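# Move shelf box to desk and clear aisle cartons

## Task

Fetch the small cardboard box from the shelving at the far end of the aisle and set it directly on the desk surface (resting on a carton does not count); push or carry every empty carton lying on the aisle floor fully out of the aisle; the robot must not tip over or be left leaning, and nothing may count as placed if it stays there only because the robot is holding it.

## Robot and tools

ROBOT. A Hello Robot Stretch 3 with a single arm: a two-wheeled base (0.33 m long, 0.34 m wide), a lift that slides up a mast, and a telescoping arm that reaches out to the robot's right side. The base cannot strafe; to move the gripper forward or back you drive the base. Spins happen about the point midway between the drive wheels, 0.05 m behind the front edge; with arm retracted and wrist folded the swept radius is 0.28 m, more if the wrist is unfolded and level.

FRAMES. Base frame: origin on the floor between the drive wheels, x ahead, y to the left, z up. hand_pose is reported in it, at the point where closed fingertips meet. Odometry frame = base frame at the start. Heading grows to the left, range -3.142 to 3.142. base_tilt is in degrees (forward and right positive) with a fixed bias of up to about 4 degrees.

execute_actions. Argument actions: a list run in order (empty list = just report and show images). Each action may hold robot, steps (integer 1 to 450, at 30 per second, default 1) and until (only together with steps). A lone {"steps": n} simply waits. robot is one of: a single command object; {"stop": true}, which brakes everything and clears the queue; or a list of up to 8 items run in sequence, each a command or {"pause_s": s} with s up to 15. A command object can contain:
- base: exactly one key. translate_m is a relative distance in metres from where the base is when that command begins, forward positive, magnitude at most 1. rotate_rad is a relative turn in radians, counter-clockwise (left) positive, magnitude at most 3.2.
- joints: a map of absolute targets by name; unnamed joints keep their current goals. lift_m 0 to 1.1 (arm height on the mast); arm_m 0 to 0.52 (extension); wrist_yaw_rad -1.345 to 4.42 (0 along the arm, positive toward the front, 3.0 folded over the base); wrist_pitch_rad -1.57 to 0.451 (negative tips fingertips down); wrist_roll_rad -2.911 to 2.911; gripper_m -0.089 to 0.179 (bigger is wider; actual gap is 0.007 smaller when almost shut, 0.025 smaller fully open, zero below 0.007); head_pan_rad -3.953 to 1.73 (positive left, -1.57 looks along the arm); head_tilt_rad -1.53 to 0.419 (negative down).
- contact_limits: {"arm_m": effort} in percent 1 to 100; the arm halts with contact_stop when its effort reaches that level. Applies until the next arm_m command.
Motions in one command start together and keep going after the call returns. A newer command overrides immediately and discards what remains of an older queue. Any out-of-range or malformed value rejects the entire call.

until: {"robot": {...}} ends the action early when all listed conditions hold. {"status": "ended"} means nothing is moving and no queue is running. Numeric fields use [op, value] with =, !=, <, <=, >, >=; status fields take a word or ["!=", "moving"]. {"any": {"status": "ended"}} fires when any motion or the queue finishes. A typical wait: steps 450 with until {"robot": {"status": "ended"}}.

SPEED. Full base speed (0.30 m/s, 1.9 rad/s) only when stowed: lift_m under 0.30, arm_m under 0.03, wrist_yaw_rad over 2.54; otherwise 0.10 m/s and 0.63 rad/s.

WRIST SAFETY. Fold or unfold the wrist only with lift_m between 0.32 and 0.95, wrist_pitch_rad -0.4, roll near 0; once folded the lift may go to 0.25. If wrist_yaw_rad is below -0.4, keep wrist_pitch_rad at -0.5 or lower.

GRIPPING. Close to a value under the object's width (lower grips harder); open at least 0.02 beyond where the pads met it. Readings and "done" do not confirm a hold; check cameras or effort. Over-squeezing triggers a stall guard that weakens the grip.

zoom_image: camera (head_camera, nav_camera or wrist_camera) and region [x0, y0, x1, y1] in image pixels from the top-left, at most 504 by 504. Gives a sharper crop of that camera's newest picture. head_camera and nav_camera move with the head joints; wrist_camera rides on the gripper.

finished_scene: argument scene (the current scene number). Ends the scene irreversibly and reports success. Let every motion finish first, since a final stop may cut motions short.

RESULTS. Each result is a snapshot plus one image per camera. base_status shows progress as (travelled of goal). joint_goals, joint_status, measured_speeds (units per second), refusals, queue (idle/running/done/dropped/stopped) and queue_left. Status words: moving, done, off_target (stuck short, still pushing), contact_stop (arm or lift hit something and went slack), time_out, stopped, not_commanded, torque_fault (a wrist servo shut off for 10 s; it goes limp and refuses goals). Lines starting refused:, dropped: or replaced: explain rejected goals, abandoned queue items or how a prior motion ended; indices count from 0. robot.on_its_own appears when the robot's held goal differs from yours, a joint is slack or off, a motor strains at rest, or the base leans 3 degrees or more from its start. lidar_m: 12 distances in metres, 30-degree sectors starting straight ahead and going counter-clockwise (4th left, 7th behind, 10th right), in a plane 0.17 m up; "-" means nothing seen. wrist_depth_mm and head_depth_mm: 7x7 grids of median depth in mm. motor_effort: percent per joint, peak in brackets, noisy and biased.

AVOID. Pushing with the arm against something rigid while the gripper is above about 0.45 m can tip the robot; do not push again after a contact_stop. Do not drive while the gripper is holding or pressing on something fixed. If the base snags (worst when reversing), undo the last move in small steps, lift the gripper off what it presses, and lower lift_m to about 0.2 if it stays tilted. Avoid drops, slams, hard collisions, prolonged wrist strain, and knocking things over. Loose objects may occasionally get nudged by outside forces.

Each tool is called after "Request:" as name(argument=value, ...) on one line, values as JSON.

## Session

Request:
execute_actions(actions=[{"robot":{"joints":{"head_tilt_rad":-0.6,"wrist_pitch_rad":-0.4}},"steps":40}])

Scene clock: 1.33 s.
robot.base_odometry: x=+0.000 y=+0.000 heading=+0.000 (m, m, rad; robot's odometry frame)
robot.turned_by_wheels: +0.000 (rad since the last result)
robot.turned_by_imu: +0.000 (rad since the last result)
robot.base_tilt: forward=-0.6 right=+2.7 (deg)
robot.lidar_m: 0.95 1.79 1.44 1.43 1.56 1.96 1.47 1.96 2.34 2.32 1.21 0.96
robot.head_depth_mm: 745 817 2590 2454 1784 1439 1263 / 756 825 909 1011 1152 1398 1261 / 768 840 927 1035 1164 1352 1258 / 780 855 946 1059 1203 1384 1257 / 796 872 971 1098 1286 1424 1255 / 2492 2751 3032 2519 1877 1514 1252 / 2483 2685 2872 2494 1880 1499 1247
robot.base_status: not_commanded
robot.joint_positions: lift_m=+0.308 arm_m=+0.002 wrist_yaw_rad=+2.999 wrist_pitch_rad=-0.420 wrist_roll_rad=+0.008 gripper_m=+0.037 head_pan_rad=-0.002 head_tilt_rad=-0.592
robot.joint_goals: lift_m=+0.308 arm_m=+0.002 wrist_yaw_rad=+2.999 wrist_pitch_rad=-0.400 wrist_roll_rad=+0.008 gripper_m=+0.037 head_pan_rad=-0.002 head_tilt_rad=-0.600
robot.joint_status: lift_m=not_commanded arm_m=not_commanded wrist_yaw_rad=not_commanded wrist_pitch_rad=done wrist_roll_rad=not_commanded gripper_m=not_commanded head_pan_rad=not_commanded head_tilt_rad=done
robot.measured_speeds: translate_m=+0.000 rotate_rad=+0.000 lift_m=+0.000 arm_m=+0.000 wrist_yaw_rad=+0.000 wrist_pitch_rad=+0.000 wrist_roll_rad=+0.000 head_pan_rad=+0.000 head_tilt_rad=+0.000
robot: refusals=0 queue=done queue_left=0
robot.motor_effort: left_wheel=+1(1) right_wheel=+1(0) lift_m=+28(28) arm_m=+0(0) wrist_yaw_rad=+1(0) wrist_pitch_rad=+6(5) wrist_roll_rad=+0(0) gripper_m=+0(1) head_pan_rad=+0(0) head_tilt_rad=-3(36) (%)
robot.hand_pose: x=+0.0106 y=+0.0746 z=+0.3205 quat_wxyz=(+0.197, +0.703, +0.097, +0.677) (m; robot's base frame)
robot.wrist_depth_mm: - - - - - - - / - - - - - - - / - - - - - - - / 812 814 827 834 852 851 863 / 639 647 685 666 669 677 680 / 536 548 - 560 562 555 557 / 464 490 - - 477 479 472
pictures: head_camera (sideways: a quarter turn clockwise sets it upright), nav_camera (sideways: a quarter turn counterclockwise sets it upright), wrist_camera
camera_calibration (this result's frames):
head_camera: T_world_to_cam=[[-0.527686, -0.0208556, -0.849183, 1.12337], [-0.00896919, 0.99978, -0.0189807, 0.0299179], [0.849392, -0.00239937, -0.527757, 0.636248], [0, 0, 0, 1]] pos_world=[0.0526317, -0.00495613, 1.2903]
nav_camera: T_world_to_cam=[[0.571942, -0.036793, 0.819469, -1.02731], [-0.0149394, -0.999295, -0.03444, 0.0958324], [0.820158, 0.00745529, -0.572088, 0.697252], [0, 0, 0, 1]] pos_world=[0.0171341, 0.0527689, 1.24404]
wrist_camera: T_world_to_cam=[[0.991052, -0.132536, 0.0157961, -0.0104406], [-0.0562077, -0.521752, -0.851243, 0.354052], [0.121062, 0.842739, -0.524533, 0.272998], [0, 0, 0, 1]] pos_world=[-0.0028022, -0.0467226, 0.444746]
Images, in order (width x height): head_camera 896x504, nav_camera 672x504, wrist_camera 644x364.

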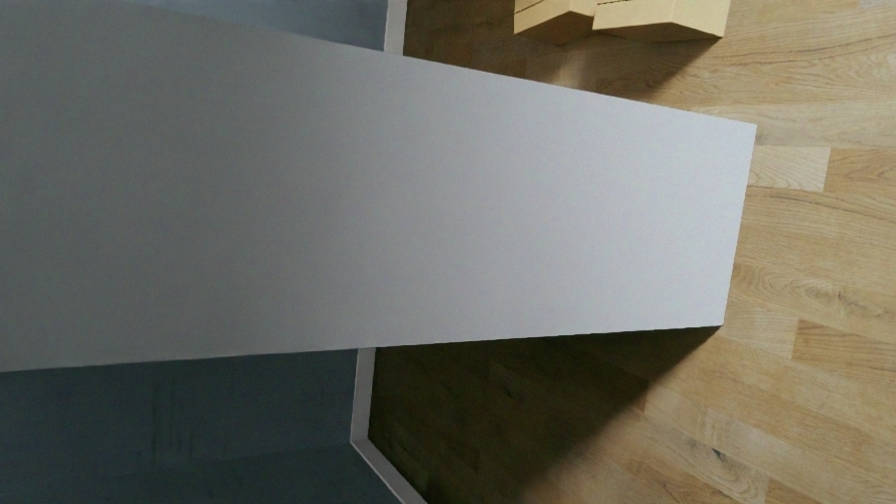

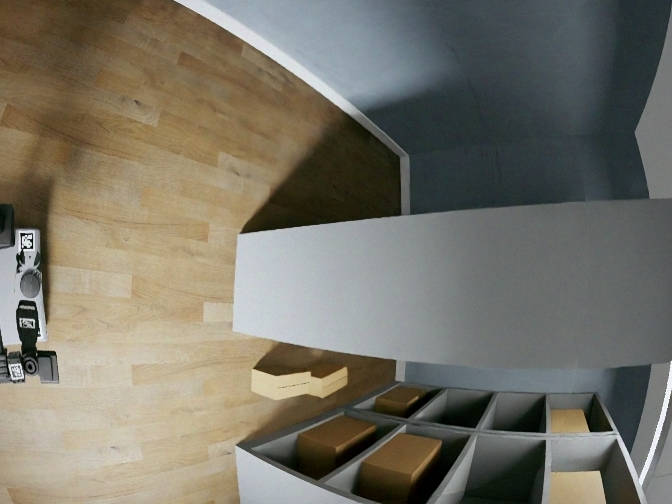

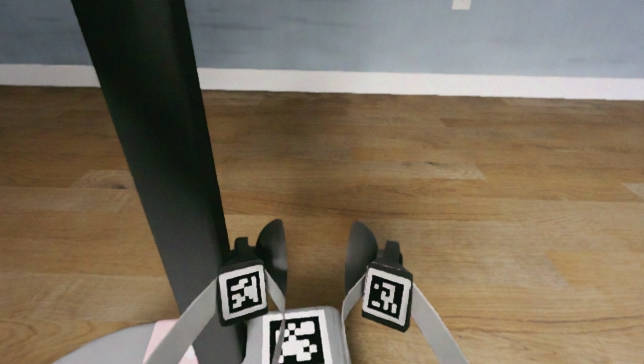

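Request:
execute_actions(actions=[{"robot":[{"base":{"rotate_rad":2.1},"joints":{"head_pan_rad":-1.57,"head_tilt_rad":-0.9,"lift_m":0.28}},{"base":{"translate_m":-0.61}},{"base":{"rotate_rad":-0.68},"joints":{"lift_m":0.33}},{"joints":{"wrist_yaw_rad":0,"gripper_m":0.179}},{"joints":{"lift_m":0.12,"arm_m":0.1}}],"steps":450,"until":{"robot":{"status":"ended"}}}])

Scene clock: 19.10 s.
robot.base_odometry: x=+0.308 y=-0.527 heading=+1.420 (m, m, rad; robot's odometry frame)
robot.turned_by_wheels: +1.420 (rad since the last result)
robot.turned_by_imu: +1.424 (rad since the last result)
robot.base_tilt: forward=-0.7 right=+2.7 (deg)
robot.lidar_m: 1.91 1.98 2.42 1.89 2.42 1.90 1.86 0.81 0.63 0.69 0.66 0.80
robot.head_depth_mm: 1001 1075 1066 994 985 1225 1121 / 1978 1428 1455 1447 1410 1245 1123 / 2127 2395 2116 1738 1462 1268 1158 / 2141 2422 2132 1575 1371 1281 1091 / 2096 2377 2063 1727 1435 1272 1119 / 1309 1461 1448 1463 1405 1264 1118 / 946 1432 1238 1037 1070 1241 1116
robot.base_status: done (rotate_rad -0.6799 of -0.6800)
robot.joint_positions: lift_m=+0.120 arm_m=+0.100 wrist_yaw_rad=+0.002 wrist_pitch_rad=-0.419 wrist_roll_rad=+0.008 gripper_m=+0.179 head_pan_rad=-1.563 head_tilt_rad=-0.889
robot.joint_goals: lift_m=+0.120 arm_m=+0.100 wrist_yaw_rad=+0.000 wrist_pitch_rad=-0.400 wrist_roll_rad=+0.008 gripper_m=+0.179 head_pan_rad=-1.570 head_tilt_rad=-0.900
robot.joint_status: lift_m=done arm_m=done wrist_yaw_rad=done wrist_pitch_rad=done wrist_roll_rad=not_commanded gripper_m=done head_pan_rad=done head_tilt_rad=done
robot.measured_speeds: translate_m=+0.000 rotate_rad=+0.000 lift_m=+0.000 arm_m=+0.000 wrist_yaw_rad=+0.000 wrist_pitch_rad=+0.000 wrist_roll_rad=+0.000 head_pan_rad=+0.000 head_tilt_rad=+0.000
robot: refusals=0 queue=done queue_left=0
robot.motor_effort: left_wheel=+3(11) right_wheel=-2(12) lift_m=+16(39) arm_m=+6(4) wrist_yaw_rad=-2(3) wrist_pitch_rad=+5(6) wrist_roll_rad=+0(0) gripper_m=+0(89) head_pan_rad=-2(27) head_tilt_rad=-4(26) (%)
robot.hand_pose: x=-0.0210 y=-0.4689 z=+0.1330 quat_wxyz=(+0.689, +0.147, -0.694, -0.147) (m; robot's base frame)
robot.wrist_depth_mm: 553 672 - 756 989 573 559 / 587 626 341 697 834 594 608 / 461 588 367 602 655 500 438 / 426 468 406 466 486 440 294 / 369 378 379 381 382 382 300 / - 310 314 316 317 318 311 / 258 268 268 269 272 269 279
pictures: head_camera (sideways: a quarter turn clockwise sets it upright), nav_camera (sideways: a quarter turn counterclockwise sets it upright), wrist_camera
camera_calibration (this result's frames):
head_camera: T_world_to_cam=[[-0.0275016, 0.752996, -0.657451, 0.870412], [0.999613, 0.0234513, -0.0149552, 0.0185181], [0.00415689, -0.657608, -0.753349, 0.93485], [0, 0, 0, 1]] pos_world=[0.00154072, -0.0410855, 1.2768]
nav_camera: T_world_to_cam=[[-0.0298076, -0.787145, 0.616047, -0.758524], [-0.999462, 0.0150554, -0.0291225, 0.0949028], [0.0136488, -0.616584, -0.787171, 0.981921], [0, 0, 0, 1]] pos_world=[0.0588399, 0.00693921, 1.24299]
wrist_camera: T_world_to_cam=[[-0.999804, -0.0118991, 0.0158112, -0.0334549], [-0.0196998, 0.522979, -0.852118, 0.399844], [0.00187056, -0.852262, -0.523111, -0.160945], [0, 0, 0, 1]] pos_world=[-0.0252705, -0.346675, 0.257051]
Images, in order (width x height): head_camera 896x504, nav_camera 672x504, wrist_camera 644x364.

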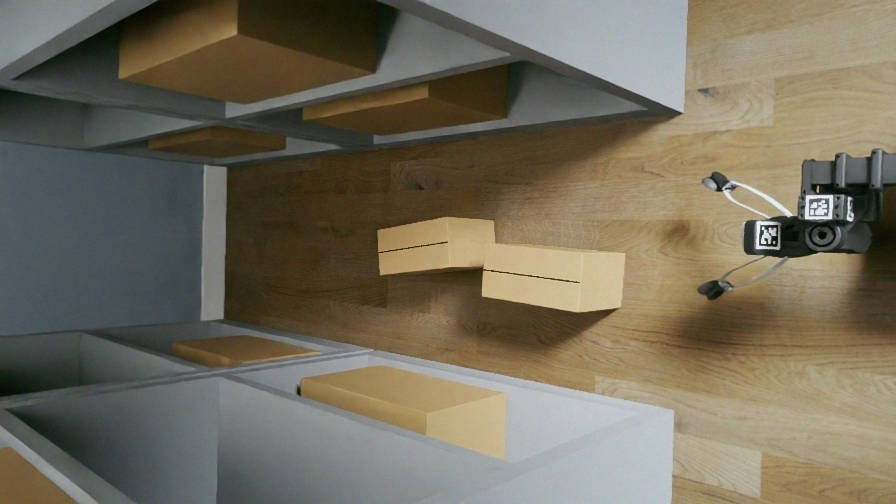

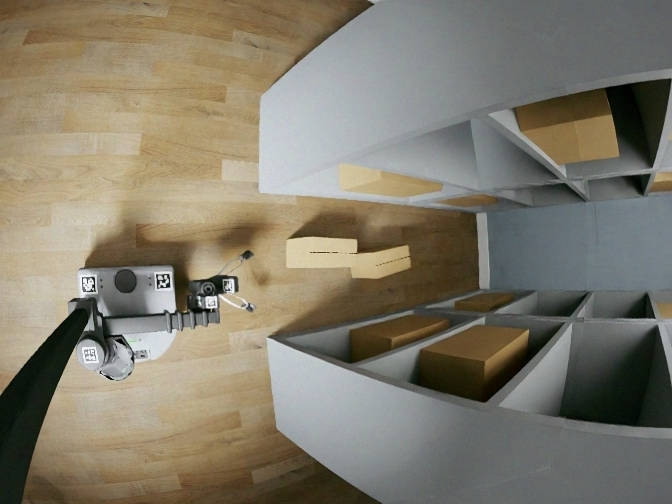

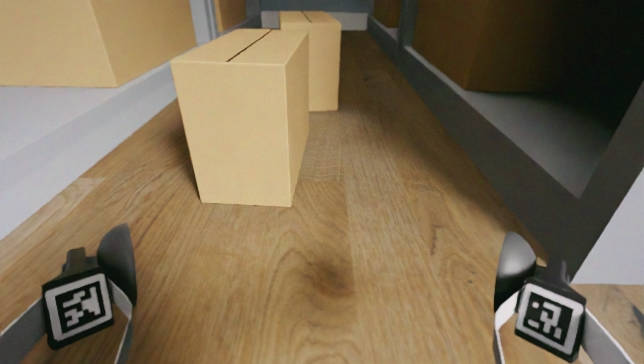

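Request:
execute_actions(actions=[{"robot":[{"base":{"translate_m":0.103},"joints":{"wrist_yaw_rad":-0.1,"arm_m":0.25}},{"joints":{"arm_m":0.39}},{"joints":{"gripper_m":0.08}},{"joints":{"lift_m":0.15,"arm_m":0.0}},{"base":{"rotate_rad":-1.65}},{"joints":{"arm_m":0.4}}],"steps":450,"until":{"robot":{"status":"ended"}}},{"steps":200,"until":{"robot":{"status":"ended"}}}])

Scene clock: 38.90 s.
robot.base_odometry: x=+0.323 y=-0.425 heading=-0.230 (m, m, rad; robot's odometry frame)
robot.turned_by_wheels: -1.650 (rad since the last result)
robot.turned_by_imu: -1.660 (rad since the last result)
robot.base_tilt: forward=-0.7 right=+2.7 (deg)
robot.lidar_m: 1.04 0.61 0.73 1.81 1.84 2.35 1.88 2.09 2.07 0.73 0.89 0.68
robot.head_depth_mm: 1723 1988 2143 1741 1472 1271 1121 / 1738 1986 2132 1739 1467 1274 1122 / 1724 1997 2129 1739 1436 1268 1130 / 1712 1982 2134 1741 1405 1270 1118 / 1705 1968 2126 1723 1458 1264 1117 / 1711 1962 2132 1724 1467 1265 1115 / 1687 1940 2108 1730 1462 1264 1118
robot.base_status: done (rotate_rad -1.6499 of -1.6500)
robot.joint_positions: lift_m=+0.150 arm_m=+0.400 wrist_yaw_rad=-0.098 wrist_pitch_rad=-0.425 wrist_roll_rad=+0.008 gripper_m=+0.081 head_pan_rad=-1.563 head_tilt_rad=-0.889
robot.joint_goals: lift_m=+0.150 arm_m=+0.400 wrist_yaw_rad=-0.100 wrist_pitch_rad=-0.400 wrist_roll_rad=+0.008 gripper_m=+0.080 head_pan_rad=-1.570 head_tilt_rad=-0.900
robot.joint_status: lift_m=done arm_m=done wrist_yaw_rad=done wrist_pitch_rad=done wrist_roll_rad=not_commanded gripper_m=done head_pan_rad=done head_tilt_rad=done
robot.measured_speeds: translate_m=+0.000 rotate_rad=+0.000 lift_m=+0.000 arm_m=+0.000 wrist_yaw_rad=+0.000 wrist_pitch_rad=+0.000 wrist_roll_rad=+0.000 head_pan_rad=+0.000 head_tilt_rad=+0.000
robot: refusals=0 queue=done queue_left=0
robot.motor_effort: left_wheel=+3(9) right_wheel=-2(6) lift_m=+38(38) arm_m=+6(5) wrist_yaw_rad=-2(3) wrist_pitch_rad=+7(7) wrist_roll_rad=+0(0) gripper_m=-21(99) head_pan_rad=-2(2) head_tilt_rad=-5(4) (%)
robot.hand_pose: x=-0.0434 y=-0.7669 z=+0.1605 quat_wxyz=(+0.680, +0.115, -0.700, -0.184) (m; robot's base frame)
robot.wrist_depth_mm: - - - - - - - / - - - - - - - / 678 689 261 210 623 723 734 / 518 519 141 142 144 525 545 / 410 395 118 119 119 423 427 / 344 325 129 128 127 353 358 / 301 287 142 141 141 291 304
pictures: head_camera (sideways: a quarter turn clockwise sets it upright), nav_camera (sideways: a quarter turn counterclockwise sets it upright), wrist_camera
camera_calibration (this result's frames):
head_camera: T_world_to_cam=[[-0.0275017, 0.752996, -0.657451, 0.870412], [0.999613, 0.0234514, -0.0149552, 0.0185181], [0.00415697, -0.657608, -0.753349, 0.93485], [0, 0, 0, 1]] pos_world=[0.00154073, -0.0410855, 1.2768]
nav_camera: T_world_to_cam=[[-0.0298076, -0.787145, 0.616047, -0.758524], [-0.999462, 0.0150553, -0.0291225, 0.0949028], [0.0136489, -0.616584, -0.787171, 0.981921], [0, 0, 0, 1]] pos_world=[0.0588399, 0.00693922, 1.24299]
wrist_camera: T_world_to_cam=[[-0.995967, 0.0883344, 0.0157398, 0.0172031], [0.0334289, 0.528103, -0.848522, 0.584373], [-0.0832659, -0.844574, -0.528926, -0.397377], [0, 0, 0, 1]] pos_world=[-0.0354893, -0.645743, 0.2854]
Images, in order (width x height): head_camera 896x504, nav_camera 672x504, wrist_camera 644x364.

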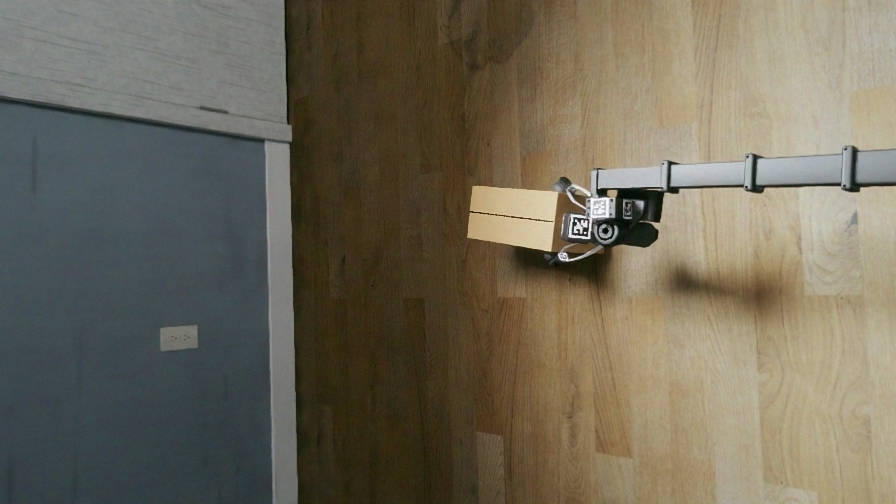

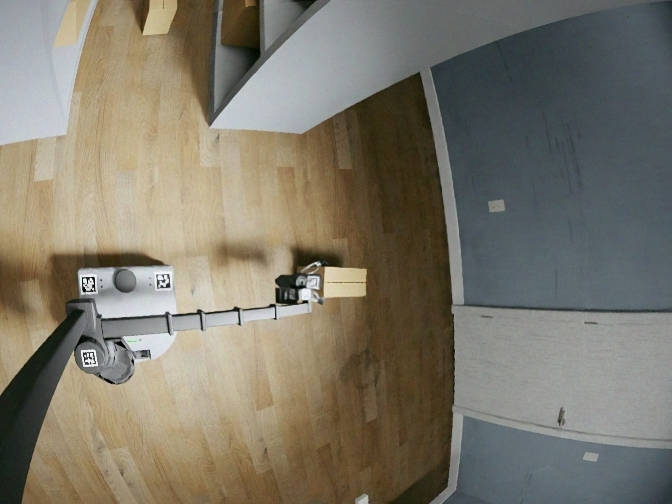

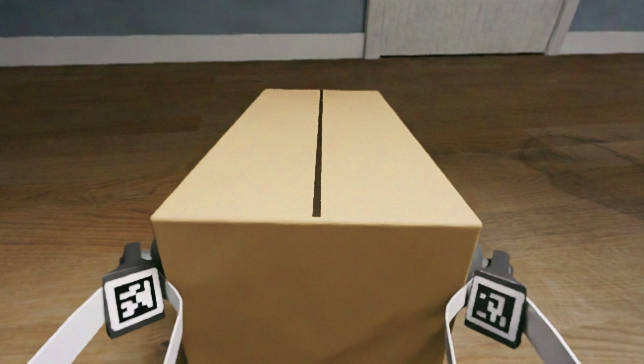

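Request:
execute_actions(actions=[{"robot":[{"joints":{"lift_m":0.12}},{"joints":{"gripper_m":0.179}},{"joints":{"arm_m":0.2}},{"joints":{"arm_m":0,"wrist_yaw_rad":0.15},"base":{"translate_m":0.24}},{"base":{"rotate_rad":1.65}},{"joints":{"arm_m":0.33},"base":{"translate_m":-0.09}}],"steps":450,"until":{"robot":{"status":"ended"}}},{"steps":450,"until":{"robot":{"status":"ended"}}}])

Scene clock: 60.03 s.
robot.base_odometry: x=+0.544 y=-0.568 heading=+1.420 (m, m, rad; robot's odometry frame)
robot.turned_by_wheels: +1.650 (rad since the last result)
robot.turned_by_imu: +1.670 (rad since the last result)
robot.base_tilt: forward=-0.7 right=+2.7 (deg)
robot.lidar_m: 1.92 1.98 2.66 2.13 2.63 0.69 1.85 0.47 0.43 0.80 0.49 0.47
robot.head_depth_mm: 976 1029 905 946 877 855 1087 / 1843 1543 1397 1373 1332 1228 1105 / 1903 2178 2121 1738 1464 1245 1120 / 1919 2210 2117 1652 1405 1246 1118 / 1923 2181 2054 1729 1464 1259 1115 / 1849 1530 1464 1487 1403 1244 1117 / 995 1210 1237 1039 1277 1191 1102
robot.base_status: done (translate_m -0.0900 of -0.0900)
robot.joint_positions: lift_m=+0.120 arm_m=+0.330 wrist_yaw_rad=+0.148 wrist_pitch_rad=-0.416 wrist_roll_rad=+0.008 gripper_m=+0.179 head_pan_rad=-1.563 head_tilt_rad=-0.889
robot.joint_goals: lift_m=+0.120 arm_m=+0.330 wrist_yaw_rad=+0.150 wrist_pitch_rad=-0.400 wrist_roll_rad=+0.008 gripper_m=+0.179 head_pan_rad=-1.570 head_tilt_rad=-0.900
robot.joint_status: lift_m=done arm_m=done wrist_yaw_rad=done wrist_pitch_rad=done wrist_roll_rad=not_commanded gripper_m=done head_pan_rad=done head_tilt_rad=done
robot.measured_speeds: translate_m=+0.000 rotate_rad=+0.000 lift_m=+0.000 arm_m=+0.000 wrist_yaw_rad=+0.000 wrist_pitch_rad=+0.000 wrist_roll_rad=+0.000 head_pan_rad=+0.000 head_tilt_rad=+0.000
robot: refusals=0 queue=done queue_left=0
robot.motor_effort: left_wheel=-2(8) right_wheel=+3(9) lift_m=+16(36) arm_m=+6(3) wrist_yaw_rad=+2(4) wrist_pitch_rad=+4(7) wrist_roll_rad=+0(0) gripper_m=-1(88) head_pan_rad=-2(2) head_tilt_rad=-6(3) (%)
robot.hand_pose: x=+0.0116 y=-0.6968 z=+0.1337 quat_wxyz=(+0.698, +0.197, -0.682, -0.095) (m; robot's base frame)
robot.wrist_depth_mm: 378 521 855 - - 930 407 / 385 520 803 284 922 631 402 / 384 505 619 246 252 585 395 / 376 466 474 270 442 489 364 / 358 378 374 299 369 390 348 / - 310 313 320 321 319 312 / 259 269 269 269 272 267 280
pictures: head_camera (sideways: a quarter turn clockwise sets it upright), nav_camera (sideways: a quarter turn counterclockwise sets it upright), wrist_camera
camera_calibration (this result's frames):
head_camera: T_world_to_cam=[[-0.0275016, 0.752996, -0.657451, 0.870411], [0.999613, 0.0234512, -0.0149552, 0.0185181], [0.00415681, -0.657607, -0.753349, 0.934851], [0, 0, 0, 1]] pos_world=[0.00154072, -0.0410855, 1.2768]
nav_camera: T_world_to_cam=[[-0.0298077, -0.787145, 0.616047, -0.758524], [-0.999462, 0.0150555, -0.0291225, 0.0949028], [0.0136487, -0.616584, -0.787171, 0.981922], [0, 0, 0, 1]] pos_world=[0.0588399, 0.00693922, 1.24299]
wrist_camera: T_world_to_cam=[[-0.987466, -0.157036, 0.0158363, -0.104813], [-0.0951186, 0.512029, -0.853685, 0.513727], [0.125951, -0.844491, -0.520549, -0.351276], [0, 0, 0, 1]] pos_world=[-0.0103904, -0.576152, 0.257364]
Images, in order (width x height): head_camera 896x504, nav_camera 672x504, wrist_camera 644x364.

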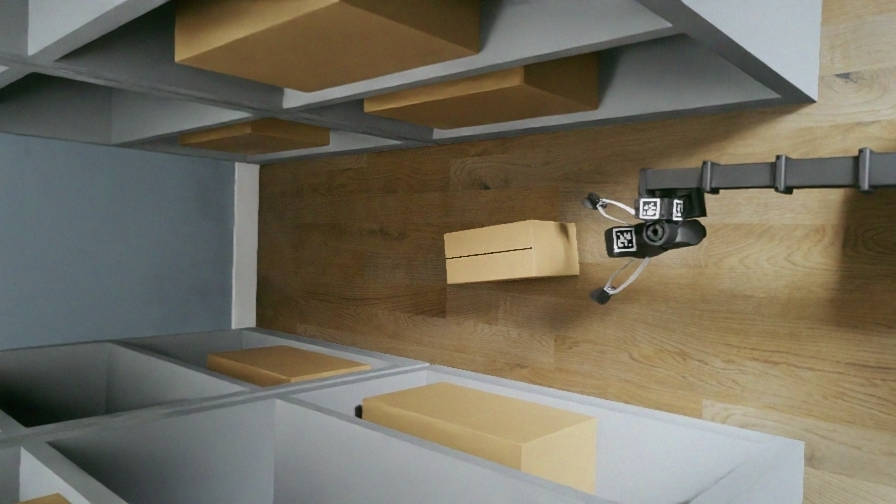

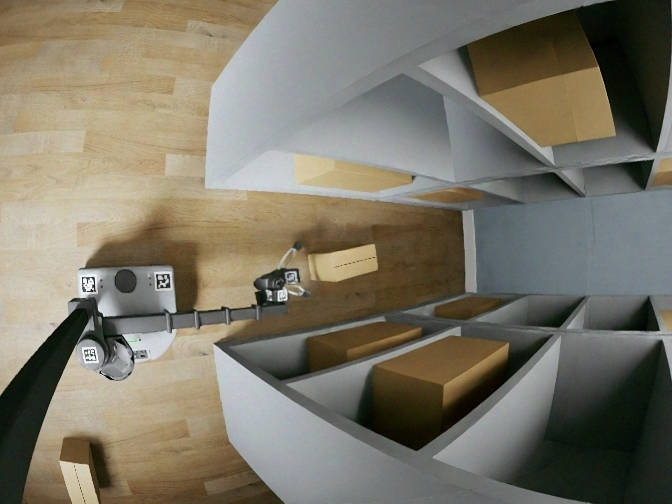

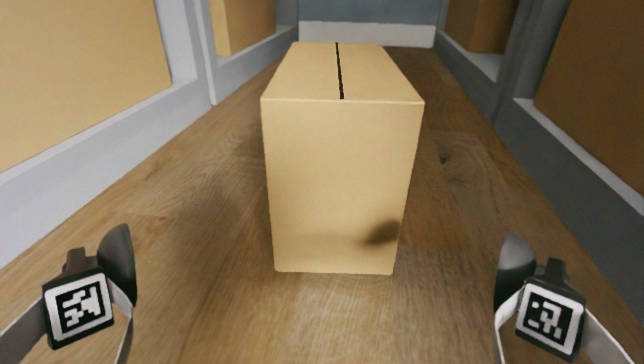

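Request:
execute_actions(actions=[{"robot":[{"joints":{"arm_m":0.51}},{"joints":{"gripper_m":0.08}},{"joints":{"lift_m":0.15,"arm_m":0.0,"wrist_yaw_rad":0.4}},{"base":{"translate_m":-0.09}},{"joints":{"wrist_yaw_rad":1.2}},{"base":{"rotate_rad":1.7}},{"joints":{"wrist_yaw_rad":0.1,"arm_m":0.35}}],"steps":450,"until":{"robot":{"status":"ended"}}},{"steps":300,"until":{"robot":{"status":"ended"}}}])

Scene clock: 85.57 s.
robot.base_odometry: x=+0.530 y=-0.657 heading=+3.120 (m, m, rad; robot's odometry frame)
robot.turned_by_wheels: +1.700 (rad since the last result)
robot.turned_by_imu: +1.719 (rad since the last result)
robot.base_tilt: forward=-0.7 right=+2.7 (deg)
robot.lidar_m: 2.23 0.65 0.61 1.76 0.41 0.37 1.20 0.55 0.54 0.68 2.18 2.15
robot.head_depth_mm: 1699 1947 2100 1742 1303 1178 1123 / 1716 1976 2113 1748 1468 1273 1117 / 1748 2021 2126 1737 1486 1249 1120 / 1780 2055 2118 1719 1296 1255 1116 / 1810 2090 2116 1733 1459 1270 1118 / 1837 2127 2105 1733 1460 1267 1121 / 1879 2182 2097 1723 1455 1267 1115
robot.base_status: done (rotate_rad +1.6999 of +1.7000)
robot.joint_positions: lift_m=+0.150 arm_m=+0.350 wrist_yaw_rad=+0.102 wrist_pitch_rad=-0.425 wrist_roll_rad=+0.008 gripper_m=+0.081 head_pan_rad=-1.563 head_tilt_rad=-0.889
robot.joint_goals: lift_m=+0.150 arm_m=+0.350 wrist_yaw_rad=+0.100 wrist_pitch_rad=-0.400 wrist_roll_rad=+0.008 gripper_m=+0.080 head_pan_rad=-1.570 head_tilt_rad=-0.900
robot.joint_status: lift_m=done arm_m=done wrist_yaw_rad=done wrist_pitch_rad=done wrist_roll_rad=not_commanded gripper_m=done head_pan_rad=done head_tilt_rad=done
robot.measured_speeds: translate_m=+0.000 rotate_rad=+0.000 lift_m=+0.000 arm_m=+0.000 wrist_yaw_rad=+0.000 wrist_pitch_rad=+0.000 wrist_roll_rad=+0.000 head_pan_rad=+0.000 head_tilt_rad=+0.000
robot: refusals=0 queue=done queue_left=0
robot.motor_effort: left_wheel=-1(6) right_wheel=+3(6) lift_m=+38(39) arm_m=+6(4) wrist_yaw_rad=-2(6) wrist_pitch_rad=+7(7) wrist_roll_rad=+0(0) gripper_m=-22(99) head_pan_rad=-2(2) head_tilt_rad=-5(6) (%)
robot.hand_pose: x=+0.0012 y=-0.7170 z=+0.1606 quat_wxyz=(+0.695, +0.184, -0.685, -0.115) (m; robot's base frame)
robot.wrist_depth_mm: - - - - - - - / - - - - - - - / 676 678 615 213 632 737 737 / 515 521 142 143 145 536 539 / 411 395 118 119 118 424 423 / 340 321 129 129 128 351 354 / 301 287 143 142 141 294 302
pictures: head_camera (sideways: a quarter turn clockwise sets it upright), nav_camera (sideways: a quarter turn counterclockwise sets it upright), wrist_camera
camera_calibration (this result's frames):
head_camera: T_world_to_cam=[[-0.0275017, 0.752996, -0.657451, 0.870411], [0.999613, 0.0234514, -0.0149552, 0.0185181], [0.00415697, -0.657607, -0.753349, 0.934851], [0, 0, 0, 1]] pos_world=[0.00154073, -0.0410855, 1.2768]
nav_camera: T_world_to_cam=[[-0.0298076, -0.787145, 0.616047, -0.758524], [-0.999462, 0.0150553, -0.0291225, 0.0949028], [0.0136489, -0.616584, -0.787171, 0.981922], [0, 0, 0, 1]] pos_world=[0.0588399, 0.00693923, 1.24299]
wrist_camera: T_world_to_cam=[[-0.993658, -0.111339, 0.0157521, -0.0859209], [-0.0721428, 0.523759, -0.848806, 0.553649], [0.0862548, -0.844559, -0.52847, -0.351649], [0, 0, 0, 1]] pos_world=[-0.0151028, -0.596533, 0.285458]
Images, in order (width x height): head_camera 896x504, nav_camera 672x504, wrist_camera 644x364.

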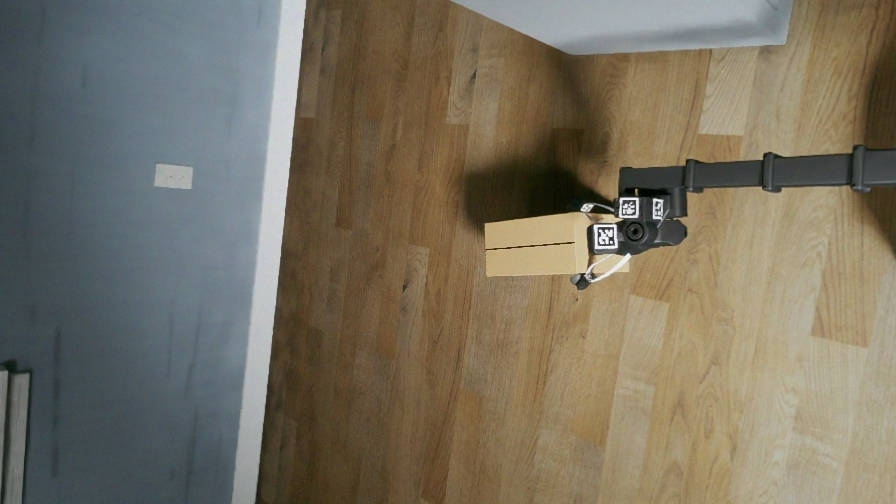

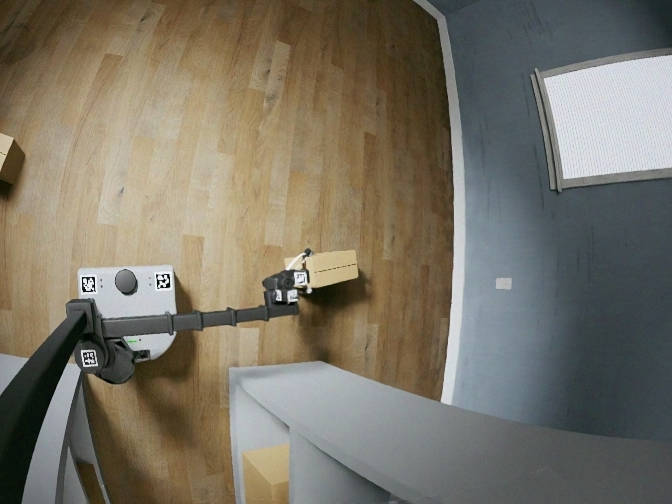

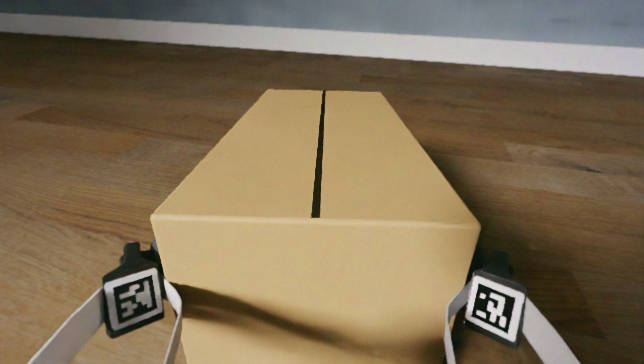

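Request:
execute_actions(actions=[{"robot":[{"joints":{"lift_m":0.12}},{"joints":{"gripper_m":0.16}},{"joints":{"arm_m":0,"lift_m":0.33,"head_pan_rad":-3.14,"head_tilt_rad":-0.6}},{"joints":{"gripper_m":0.03,"wrist_yaw_rad":2.7},"base":{"rotate_rad":0.2}},{"joints":{"lift_m":0.28},"base":{"translate_m":-0.3}},{"base":{"rotate_rad":-0.38}},{"base":{"translate_m":-0.3}}],"steps":450,"until":{"robot":{"status":"ended"}}},{"steps":300,"until":{"robot":{"status":"ended"}}}])

Scene clock: 106.00 s.
robot.base_odometry: x=+1.119 y=-0.664 heading=+2.940 (m, m, rad; robot's odometry frame)
robot.turned_by_wheels: -0.180 (rad since the last result)
robot.turned_by_imu: -0.182 (rad since the last result)
robot.base_tilt: forward=-0.6 right=+2.7 (deg)
robot.lidar_m: 2.71 1.07 0.34 0.71 0.33 0.37 1.10 0.56 0.39 0.39 0.41 0.86
robot.head_depth_mm: 1308 1379 686 710 777 735 726 / 1304 1399 1541 1465 1138 981 1061 / 1345 1455 1616 1783 1740 1496 1248 / 1343 1469 1633 1840 1858 1493 1246 / 1339 1476 1632 1834 1865 1484 1242 / 1335 1469 1605 1797 1795 1482 1246 / 1303 1380 1575 1444 1238 1259 1158
robot.base_status: done (translate_m -0.3000 of -0.3000)
robot.joint_positions: lift_m=+0.280 arm_m=+0.003 wrist_yaw_rad=+2.698 wrist_pitch_rad=-0.415 wrist_roll_rad=+0.008 gripper_m=+0.030 head_pan_rad=-3.133 head_tilt_rad=-0.605
robot.joint_goals: lift_m=+0.280 arm_m=+0.000 wrist_yaw_rad=+2.700 wrist_pitch_rad=-0.400 wrist_roll_rad=+0.008 gripper_m=+0.030 head_pan_rad=-3.140 head_tilt_rad=-0.600
robot.joint_status: lift_m=done arm_m=done wrist_yaw_rad=done wrist_pitch_rad=done wrist_roll_rad=not_commanded gripper_m=done head_pan_rad=done head_tilt_rad=done
robot.measured_speeds: translate_m=+0.000 rotate_rad=+0.000 lift_m=+0.000 arm_m=+0.000 wrist_yaw_rad=+0.000 wrist_pitch_rad=+0.000 wrist_roll_rad=+0.000 head_pan_rad=+0.000 head_tilt_rad=+0.000
robot: refusals=0 queue=done queue_left=0
robot.motor_effort: left_wheel=+3(12) right_wheel=-2(8) lift_m=+17(40) arm_m=-5(6) wrist_yaw_rad=+2(3) wrist_pitch_rad=+4(7) wrist_roll_rad=+0(0) gripper_m=-1(87) head_pan_rad=-2(26) head_tilt_rad=+2(28) (%)
robot.hand_pose: x=+0.0753 y=+0.0554 z=+0.2937 quat_wxyz=(+0.295, +0.709, -0.011, +0.640) (m; robot's base frame)
robot.wrist_depth_mm: 573 611 672 383 - - - / 594 650 743 416 - - - / 634 702 754 452 - - - / 565 632 646 498 809 826 793 / - 498 509 513 629 644 654 / - 418 435 503 524 533 533 / - - - 438 443 455 459
pictures: head_camera (sideways: a quarter turn clockwise sets it upright), nav_camera (sideways: a quarter turn counterclockwise sets it upright), wrist_camera
camera_calibration (this result's frames):
head_camera: T_world_to_cam=[[0.538242, 0.0264191, -0.842376, 1.10799], [0.0195806, -0.999631, -0.0188399, 0.0295601], [-0.842563, -0.00635383, -0.538561, 0.660625], [0, 0, 0, 1]] pos_world=[-0.0403287, 0.00447449, 1.28969]
nav_camera: T_world_to_cam=[[-0.58271, 0.0307705, 0.812098, -1.01065], [0.00501194, 0.9994, -0.0342712, 0.0954903], [-0.812665, -0.0159, -0.582514, 0.720777], [0, 0, 0, 1]] pos_world=[-0.00364644, -0.0528743, 1.24388]
wrist_camera: T_world_to_cam=[[0.907014, -0.420803, 0.0158452, -0.0543754], [-0.20669, -0.47766, -0.853885, 0.334557], [0.366886, 0.771211, -0.52022, 0.251537], [0, 0, 0, 1]] pos_world=[0.0261832, -0.0570654, 0.417389]
Images, in order (width x height): head_camera 896x504, nav_camera 672x504, wrist_camera 644x364.

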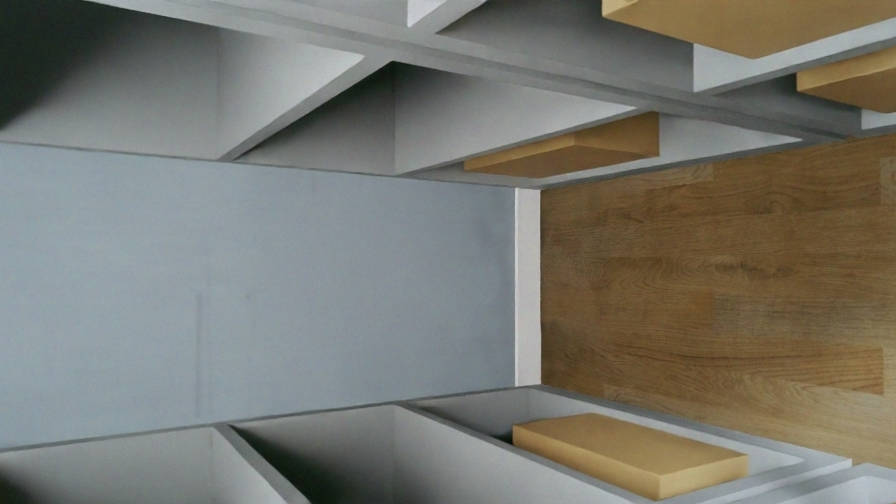

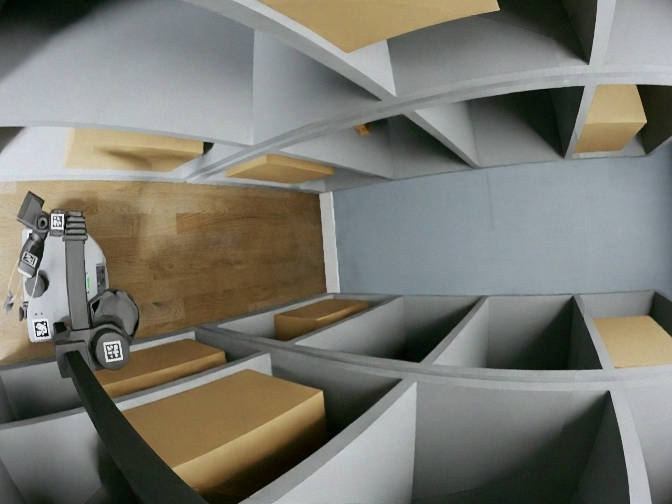

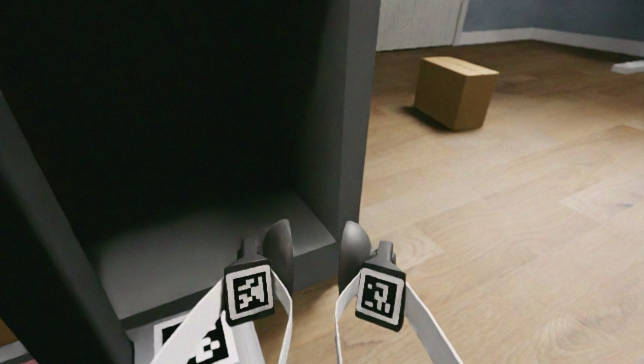

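Lucky: the box is on my arm side.

Request:
execute_actions(actions=[{"robot":[{"base":{"rotate_rad":0.055}},{"base":{"translate_m":-1.0},"joints":{"head_pan_rad":-1.8,"head_tilt_rad":-1.0}},{"joints":{"lift_m":0.6},"base":{"rotate_rad":-0.03}},{"joints":{"wrist_yaw_rad":0.0,"gripper_m":0.14}}],"steps":450,"until":{"robot":{"status":"ended"}}}])

Scene clock: 120.60 s.
robot.base_odometry: x=+2.108 y=-0.811 heading=+2.965 (m, m, rad; robot's odometry frame)
robot.turned_by_wheels: +0.025 (rad since the last result)
robot.turned_by_imu: +0.019 (rad since the last result)
robot.base_tilt: forward=-0.6 right=+2.7 (deg)
robot.lidar_m: 1.25 0.38 0.39 0.28 0.28 0.37 0.60 0.62 0.40 0.38 0.39 0.50
robot.head_depth_mm: 652 515 997 930 1205 1226 1103 / 654 514 1020 931 1235 1222 - / 653 514 457 904 856 - - / 652 514 455 930 839 - - / 650 513 445 926 822 1156 1101 / 649 512 435 928 822 1133 1101 / 649 512 432 927 806 1125 1099
robot.base_status: done (rotate_rad -0.0299 of -0.0300)
robot.joint_positions: lift_m=+0.600 arm_m=+0.003 wrist_yaw_rad=+0.003 wrist_pitch_rad=-0.415 wrist_roll_rad=+0.008 gripper_m=+0.140 head_pan_rad=-1.807 head_tilt_rad=-0.988
robot.joint_goals: lift_m=+0.600 arm_m=+0.000 wrist_yaw_rad=+0.000 wrist_pitch_rad=-0.400 wrist_roll_rad=+0.008 gripper_m=+0.140 head_pan_rad=-1.800 head_tilt_rad=-1.000
robot.joint_status: lift_m=done arm_m=done wrist_yaw_rad=done wrist_pitch_rad=done wrist_roll_rad=not_commanded gripper_m=done head_pan_rad=done head_tilt_rad=done
robot.measured_speeds: translate_m=+0.000 rotate_rad=+0.000 lift_m=+0.000 arm_m=+0.000 wrist_yaw_rad=+0.000 wrist_pitch_rad=+0.000 wrist_roll_rad=+0.000 head_pan_rad=+0.000 head_tilt_rad=+0.000
robot: refusals=0 queue=done queue_left=0
robot.motor_effort: left_wheel=+2(11) right_wheel=-1(6) lift_m=+37(39) arm_m=-5(5) wrist_yaw_rad=-3(3) wrist_pitch_rad=+4(4) wrist_roll_rad=+0(0) gripper_m=+0(82) head_pan_rad=+2(27) head_tilt_rad=-6(32) (%)
robot.hand_pose: x=-0.0208 y=-0.3722 z=+0.6128 quat_wxyz=(+0.690, +0.146, -0.694, -0.146) (m; robot's base frame)
robot.wrist_depth_mm: 396 510 514 517 520 524 528 / 395 542 553 560 573 560 557 / 400 497 511 516 520 525 525 / 360 373 375 377 381 347 391 / 295 309 300 299 305 309 307 / 244 - 248 250 251 256 255 / 210 205 213 213 214 210 216
pictures: head_camera (sideways: a quarter turn clockwise sets it upright), nav_camera (sideways: a quarter turn counterclockwise sets it upright), wrist_camera
camera_calibration (this result's frames):
head_camera: T_world_to_cam=[[0.168989, 0.796796, -0.580137, 0.76848], [0.976144, -0.216716, -0.0133094, 0.0165168], [-0.13633, -0.564048, -0.81441, 1.0151], [0, 0, 0, 1]] pos_world=[-0.0075985, -0.0361761, 1.27275]
nav_camera: T_world_to_cam=[[-0.231847, -0.812012, 0.535616, -0.652505], [-0.965751, 0.258088, -0.026765, 0.0916244], [-0.116503, -0.523476, -0.844038, 1.05665], [0, 0, 0, 1]] pos_world=[0.0603067, -0.000360417, 1.24379]
wrist_camera: T_world_to_cam=[[-0.999794, -0.0127102, 0.0158443, -0.0400184], [-0.0201437, 0.520105, -0.853865, 0.758162], [0.00261209, -0.854008, -0.520254, 0.170069], [0, 0, 0, 1]] pos_world=[-0.0251822, -0.249592, 0.736481]
Images, in order (width x height): head_camera 896x504, nav_camera 672x504, wrist_camera 644x364.

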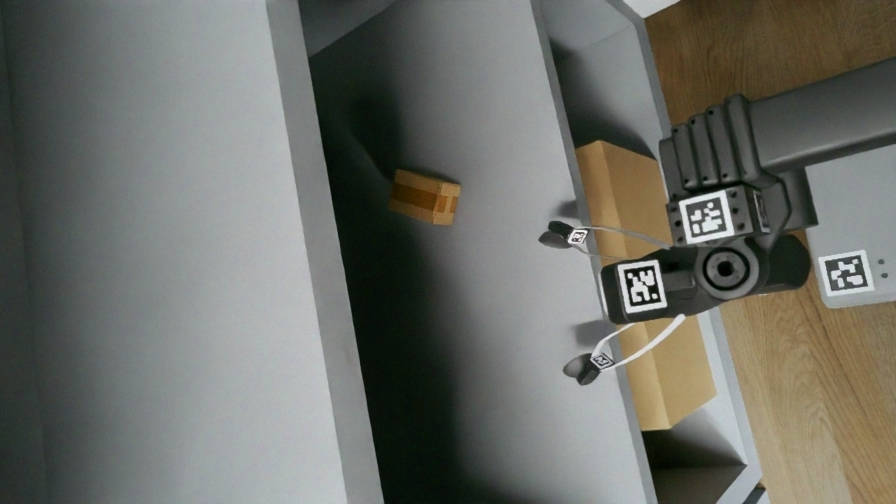

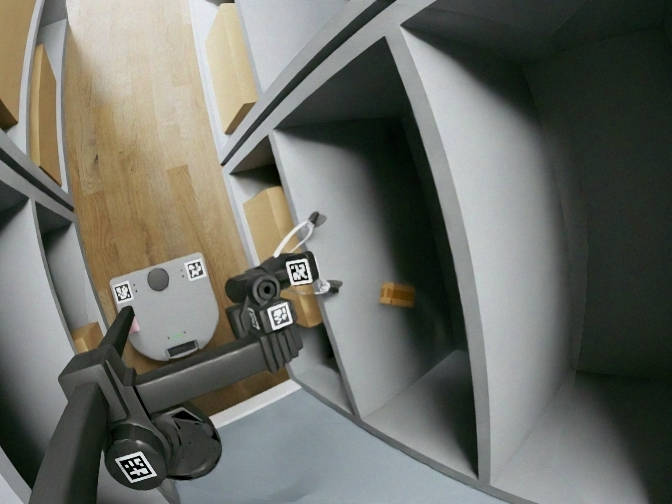

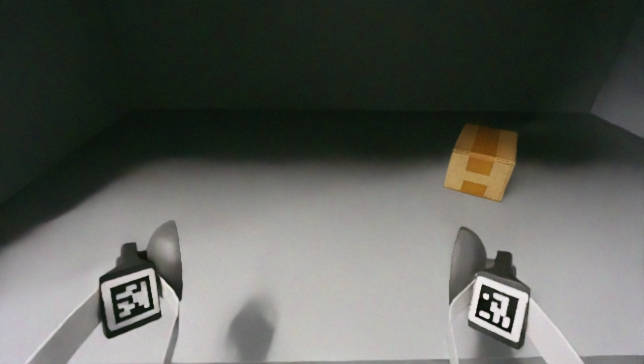

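Request:
execute_actions(actions=[{"robot":[{"base":{"translate_m":-0.11},"joints":{"wrist_yaw_rad":-0.35,"gripper_m":0.17,"lift_m":0.555,"arm_m":0.08}},{"joints":{"arm_m":0.215}}],"steps":450,"until":{"robot":{"status":"ended"}}}])

Scene clock: 130.17 s.
robot.base_odometry: x=+2.217 y=-0.830 heading=+2.965 (m, m, rad; robot's odometry frame)
robot.turned_by_wheels: +0.000 (rad since the last result)
robot.turned_by_imu: +0.001 (rad since the last result)
robot.base_tilt: forward=-0.7 right=+2.7 (deg)
robot.lidar_m: 1.35 0.47 0.54 0.27 0.27 0.36 0.49 0.51 0.40 0.38 0.39 0.54
robot.head_depth_mm: 654 514 800 881 1021 1171 1100 / 653 514 981 931 1192 1218 1131 / 653 513 464 929 855 1203 - / 651 513 457 931 975 1171 1133 / 651 512 445 947 837 1150 1099 / 650 512 441 927 822 1090 1100 / 647 511 433 924 807 1021 1100
robot.base_status: done (translate_m -0.1100 of -0.1100)
robot.joint_positions: lift_m=+0.555 arm_m=+0.215 wrist_yaw_rad=-0.348 wrist_pitch_rad=-0.415 wrist_roll_rad=+0.008 gripper_m=+0.170 head_pan_rad=-1.807 head_tilt_rad=-0.988
robot.joint_goals: lift_m=+0.555 arm_m=+0.215 wrist_yaw_rad=-0.350 wrist_pitch_rad=-0.400 wrist_roll_rad=+0.008 gripper_m=+0.170 head_pan_rad=-1.800 head_tilt_rad=-1.000
robot.joint_status: lift_m=done arm_m=done wrist_yaw_rad=done wrist_pitch_rad=done wrist_roll_rad=not_commanded gripper_m=done head_pan_rad=done head_tilt_rad=done
robot.measured_speeds: translate_m=+0.000 rotate_rad=+0.000 lift_m=+0.000 arm_m=+0.000 wrist_yaw_rad=+0.000 wrist_pitch_rad=+0.000 wrist_roll_rad=+0.000 head_pan_rad=+0.000 head_tilt_rad=+0.000
robot: refusals=0 queue=done queue_left=0
robot.motor_effort: left_wheel=+4(4) right_wheel=-1(6) lift_m=+17(40) arm_m=+5(6) wrist_yaw_rad=-2(3) wrist_pitch_rad=+4(4) wrist_roll_rad=+0(0) gripper_m=+1(87) head_pan_rad=+2(2) head_tilt_rad=-6(6) (%)
robot.hand_pose: x=-0.0981 y=-0.5708 z=+0.5687 quat_wxyz=(+0.654, +0.023, -0.709, -0.264) (m; robot's base frame)
robot.wrist_depth_mm: 276 298 326 357 400 386 302 / 297 319 351 386 449 404 308 / 316 339 369 398 402 379 319 / 287 288 291 199 297 300 301 / 228 236 214 159 234 238 238 / 196 191 147 138 193 196 198 / 158 164 160 155 167 162 172
pictures: head_camera (sideways: a quarter turn clockwise sets it upright), nav_camera (sideways: a quarter turn counterclockwise sets it upright), wrist_camera
camera_calibration (this result's frames):
head_camera: T_world_to_cam=[[0.168989, 0.796796, -0.580137, 0.76848], [0.976144, -0.216716, -0.0133094, 0.0165168], [-0.13633, -0.564048, -0.81441, 1.0151], [0, 0, 0, 1]] pos_world=[-0.0075985, -0.0361761, 1.27275]
nav_camera: T_world_to_cam=[[-0.231847, -0.812012, 0.535616, -0.652505], [-0.965751, 0.258088, -0.026765, 0.0916244], [-0.116503, -0.523476, -0.844038, 1.05665], [0, 0, 0, 1]] pos_world=[0.0603067, -0.000360414, 1.24379]
wrist_camera: T_world_to_cam=[[-0.94322, 0.331791, 0.0158444, 0.08307], [0.159895, 0.495327, -0.853865, 0.825771], [-0.291153, -0.802848, -0.520254, -0.0218775], [0, 0, 0, 1]] pos_world=[-0.0600533, -0.454153, 0.692399]
Images, in order (width x height): head_camera 896x504, nav_camera 672x504, wrist_camera 644x364.

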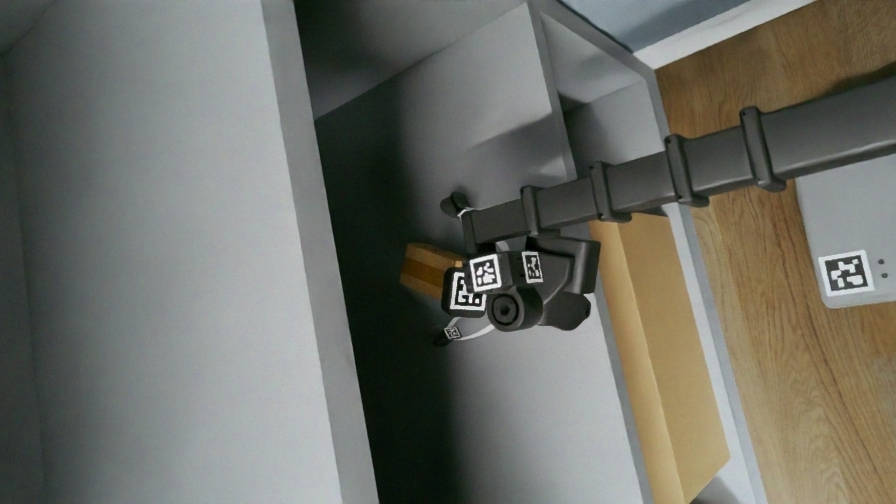

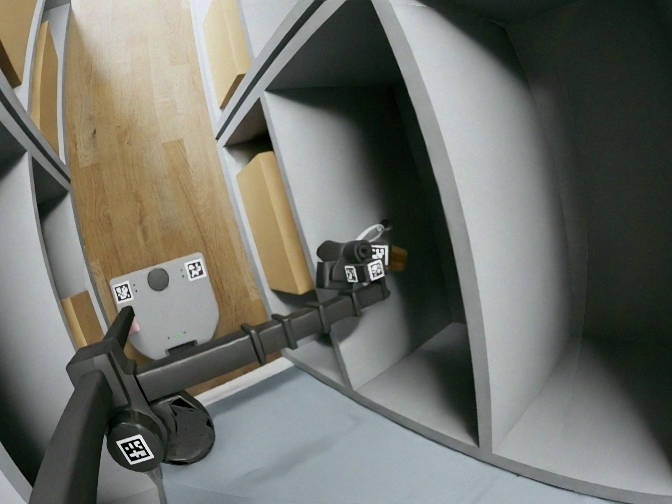

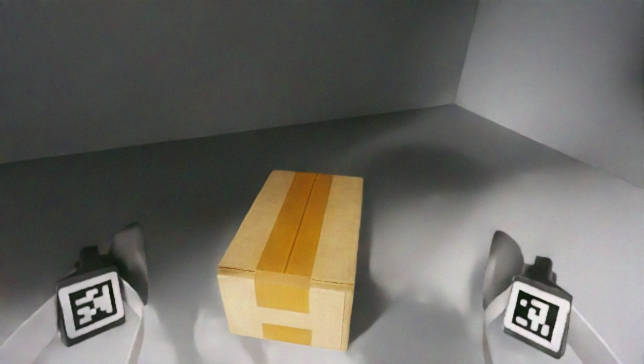

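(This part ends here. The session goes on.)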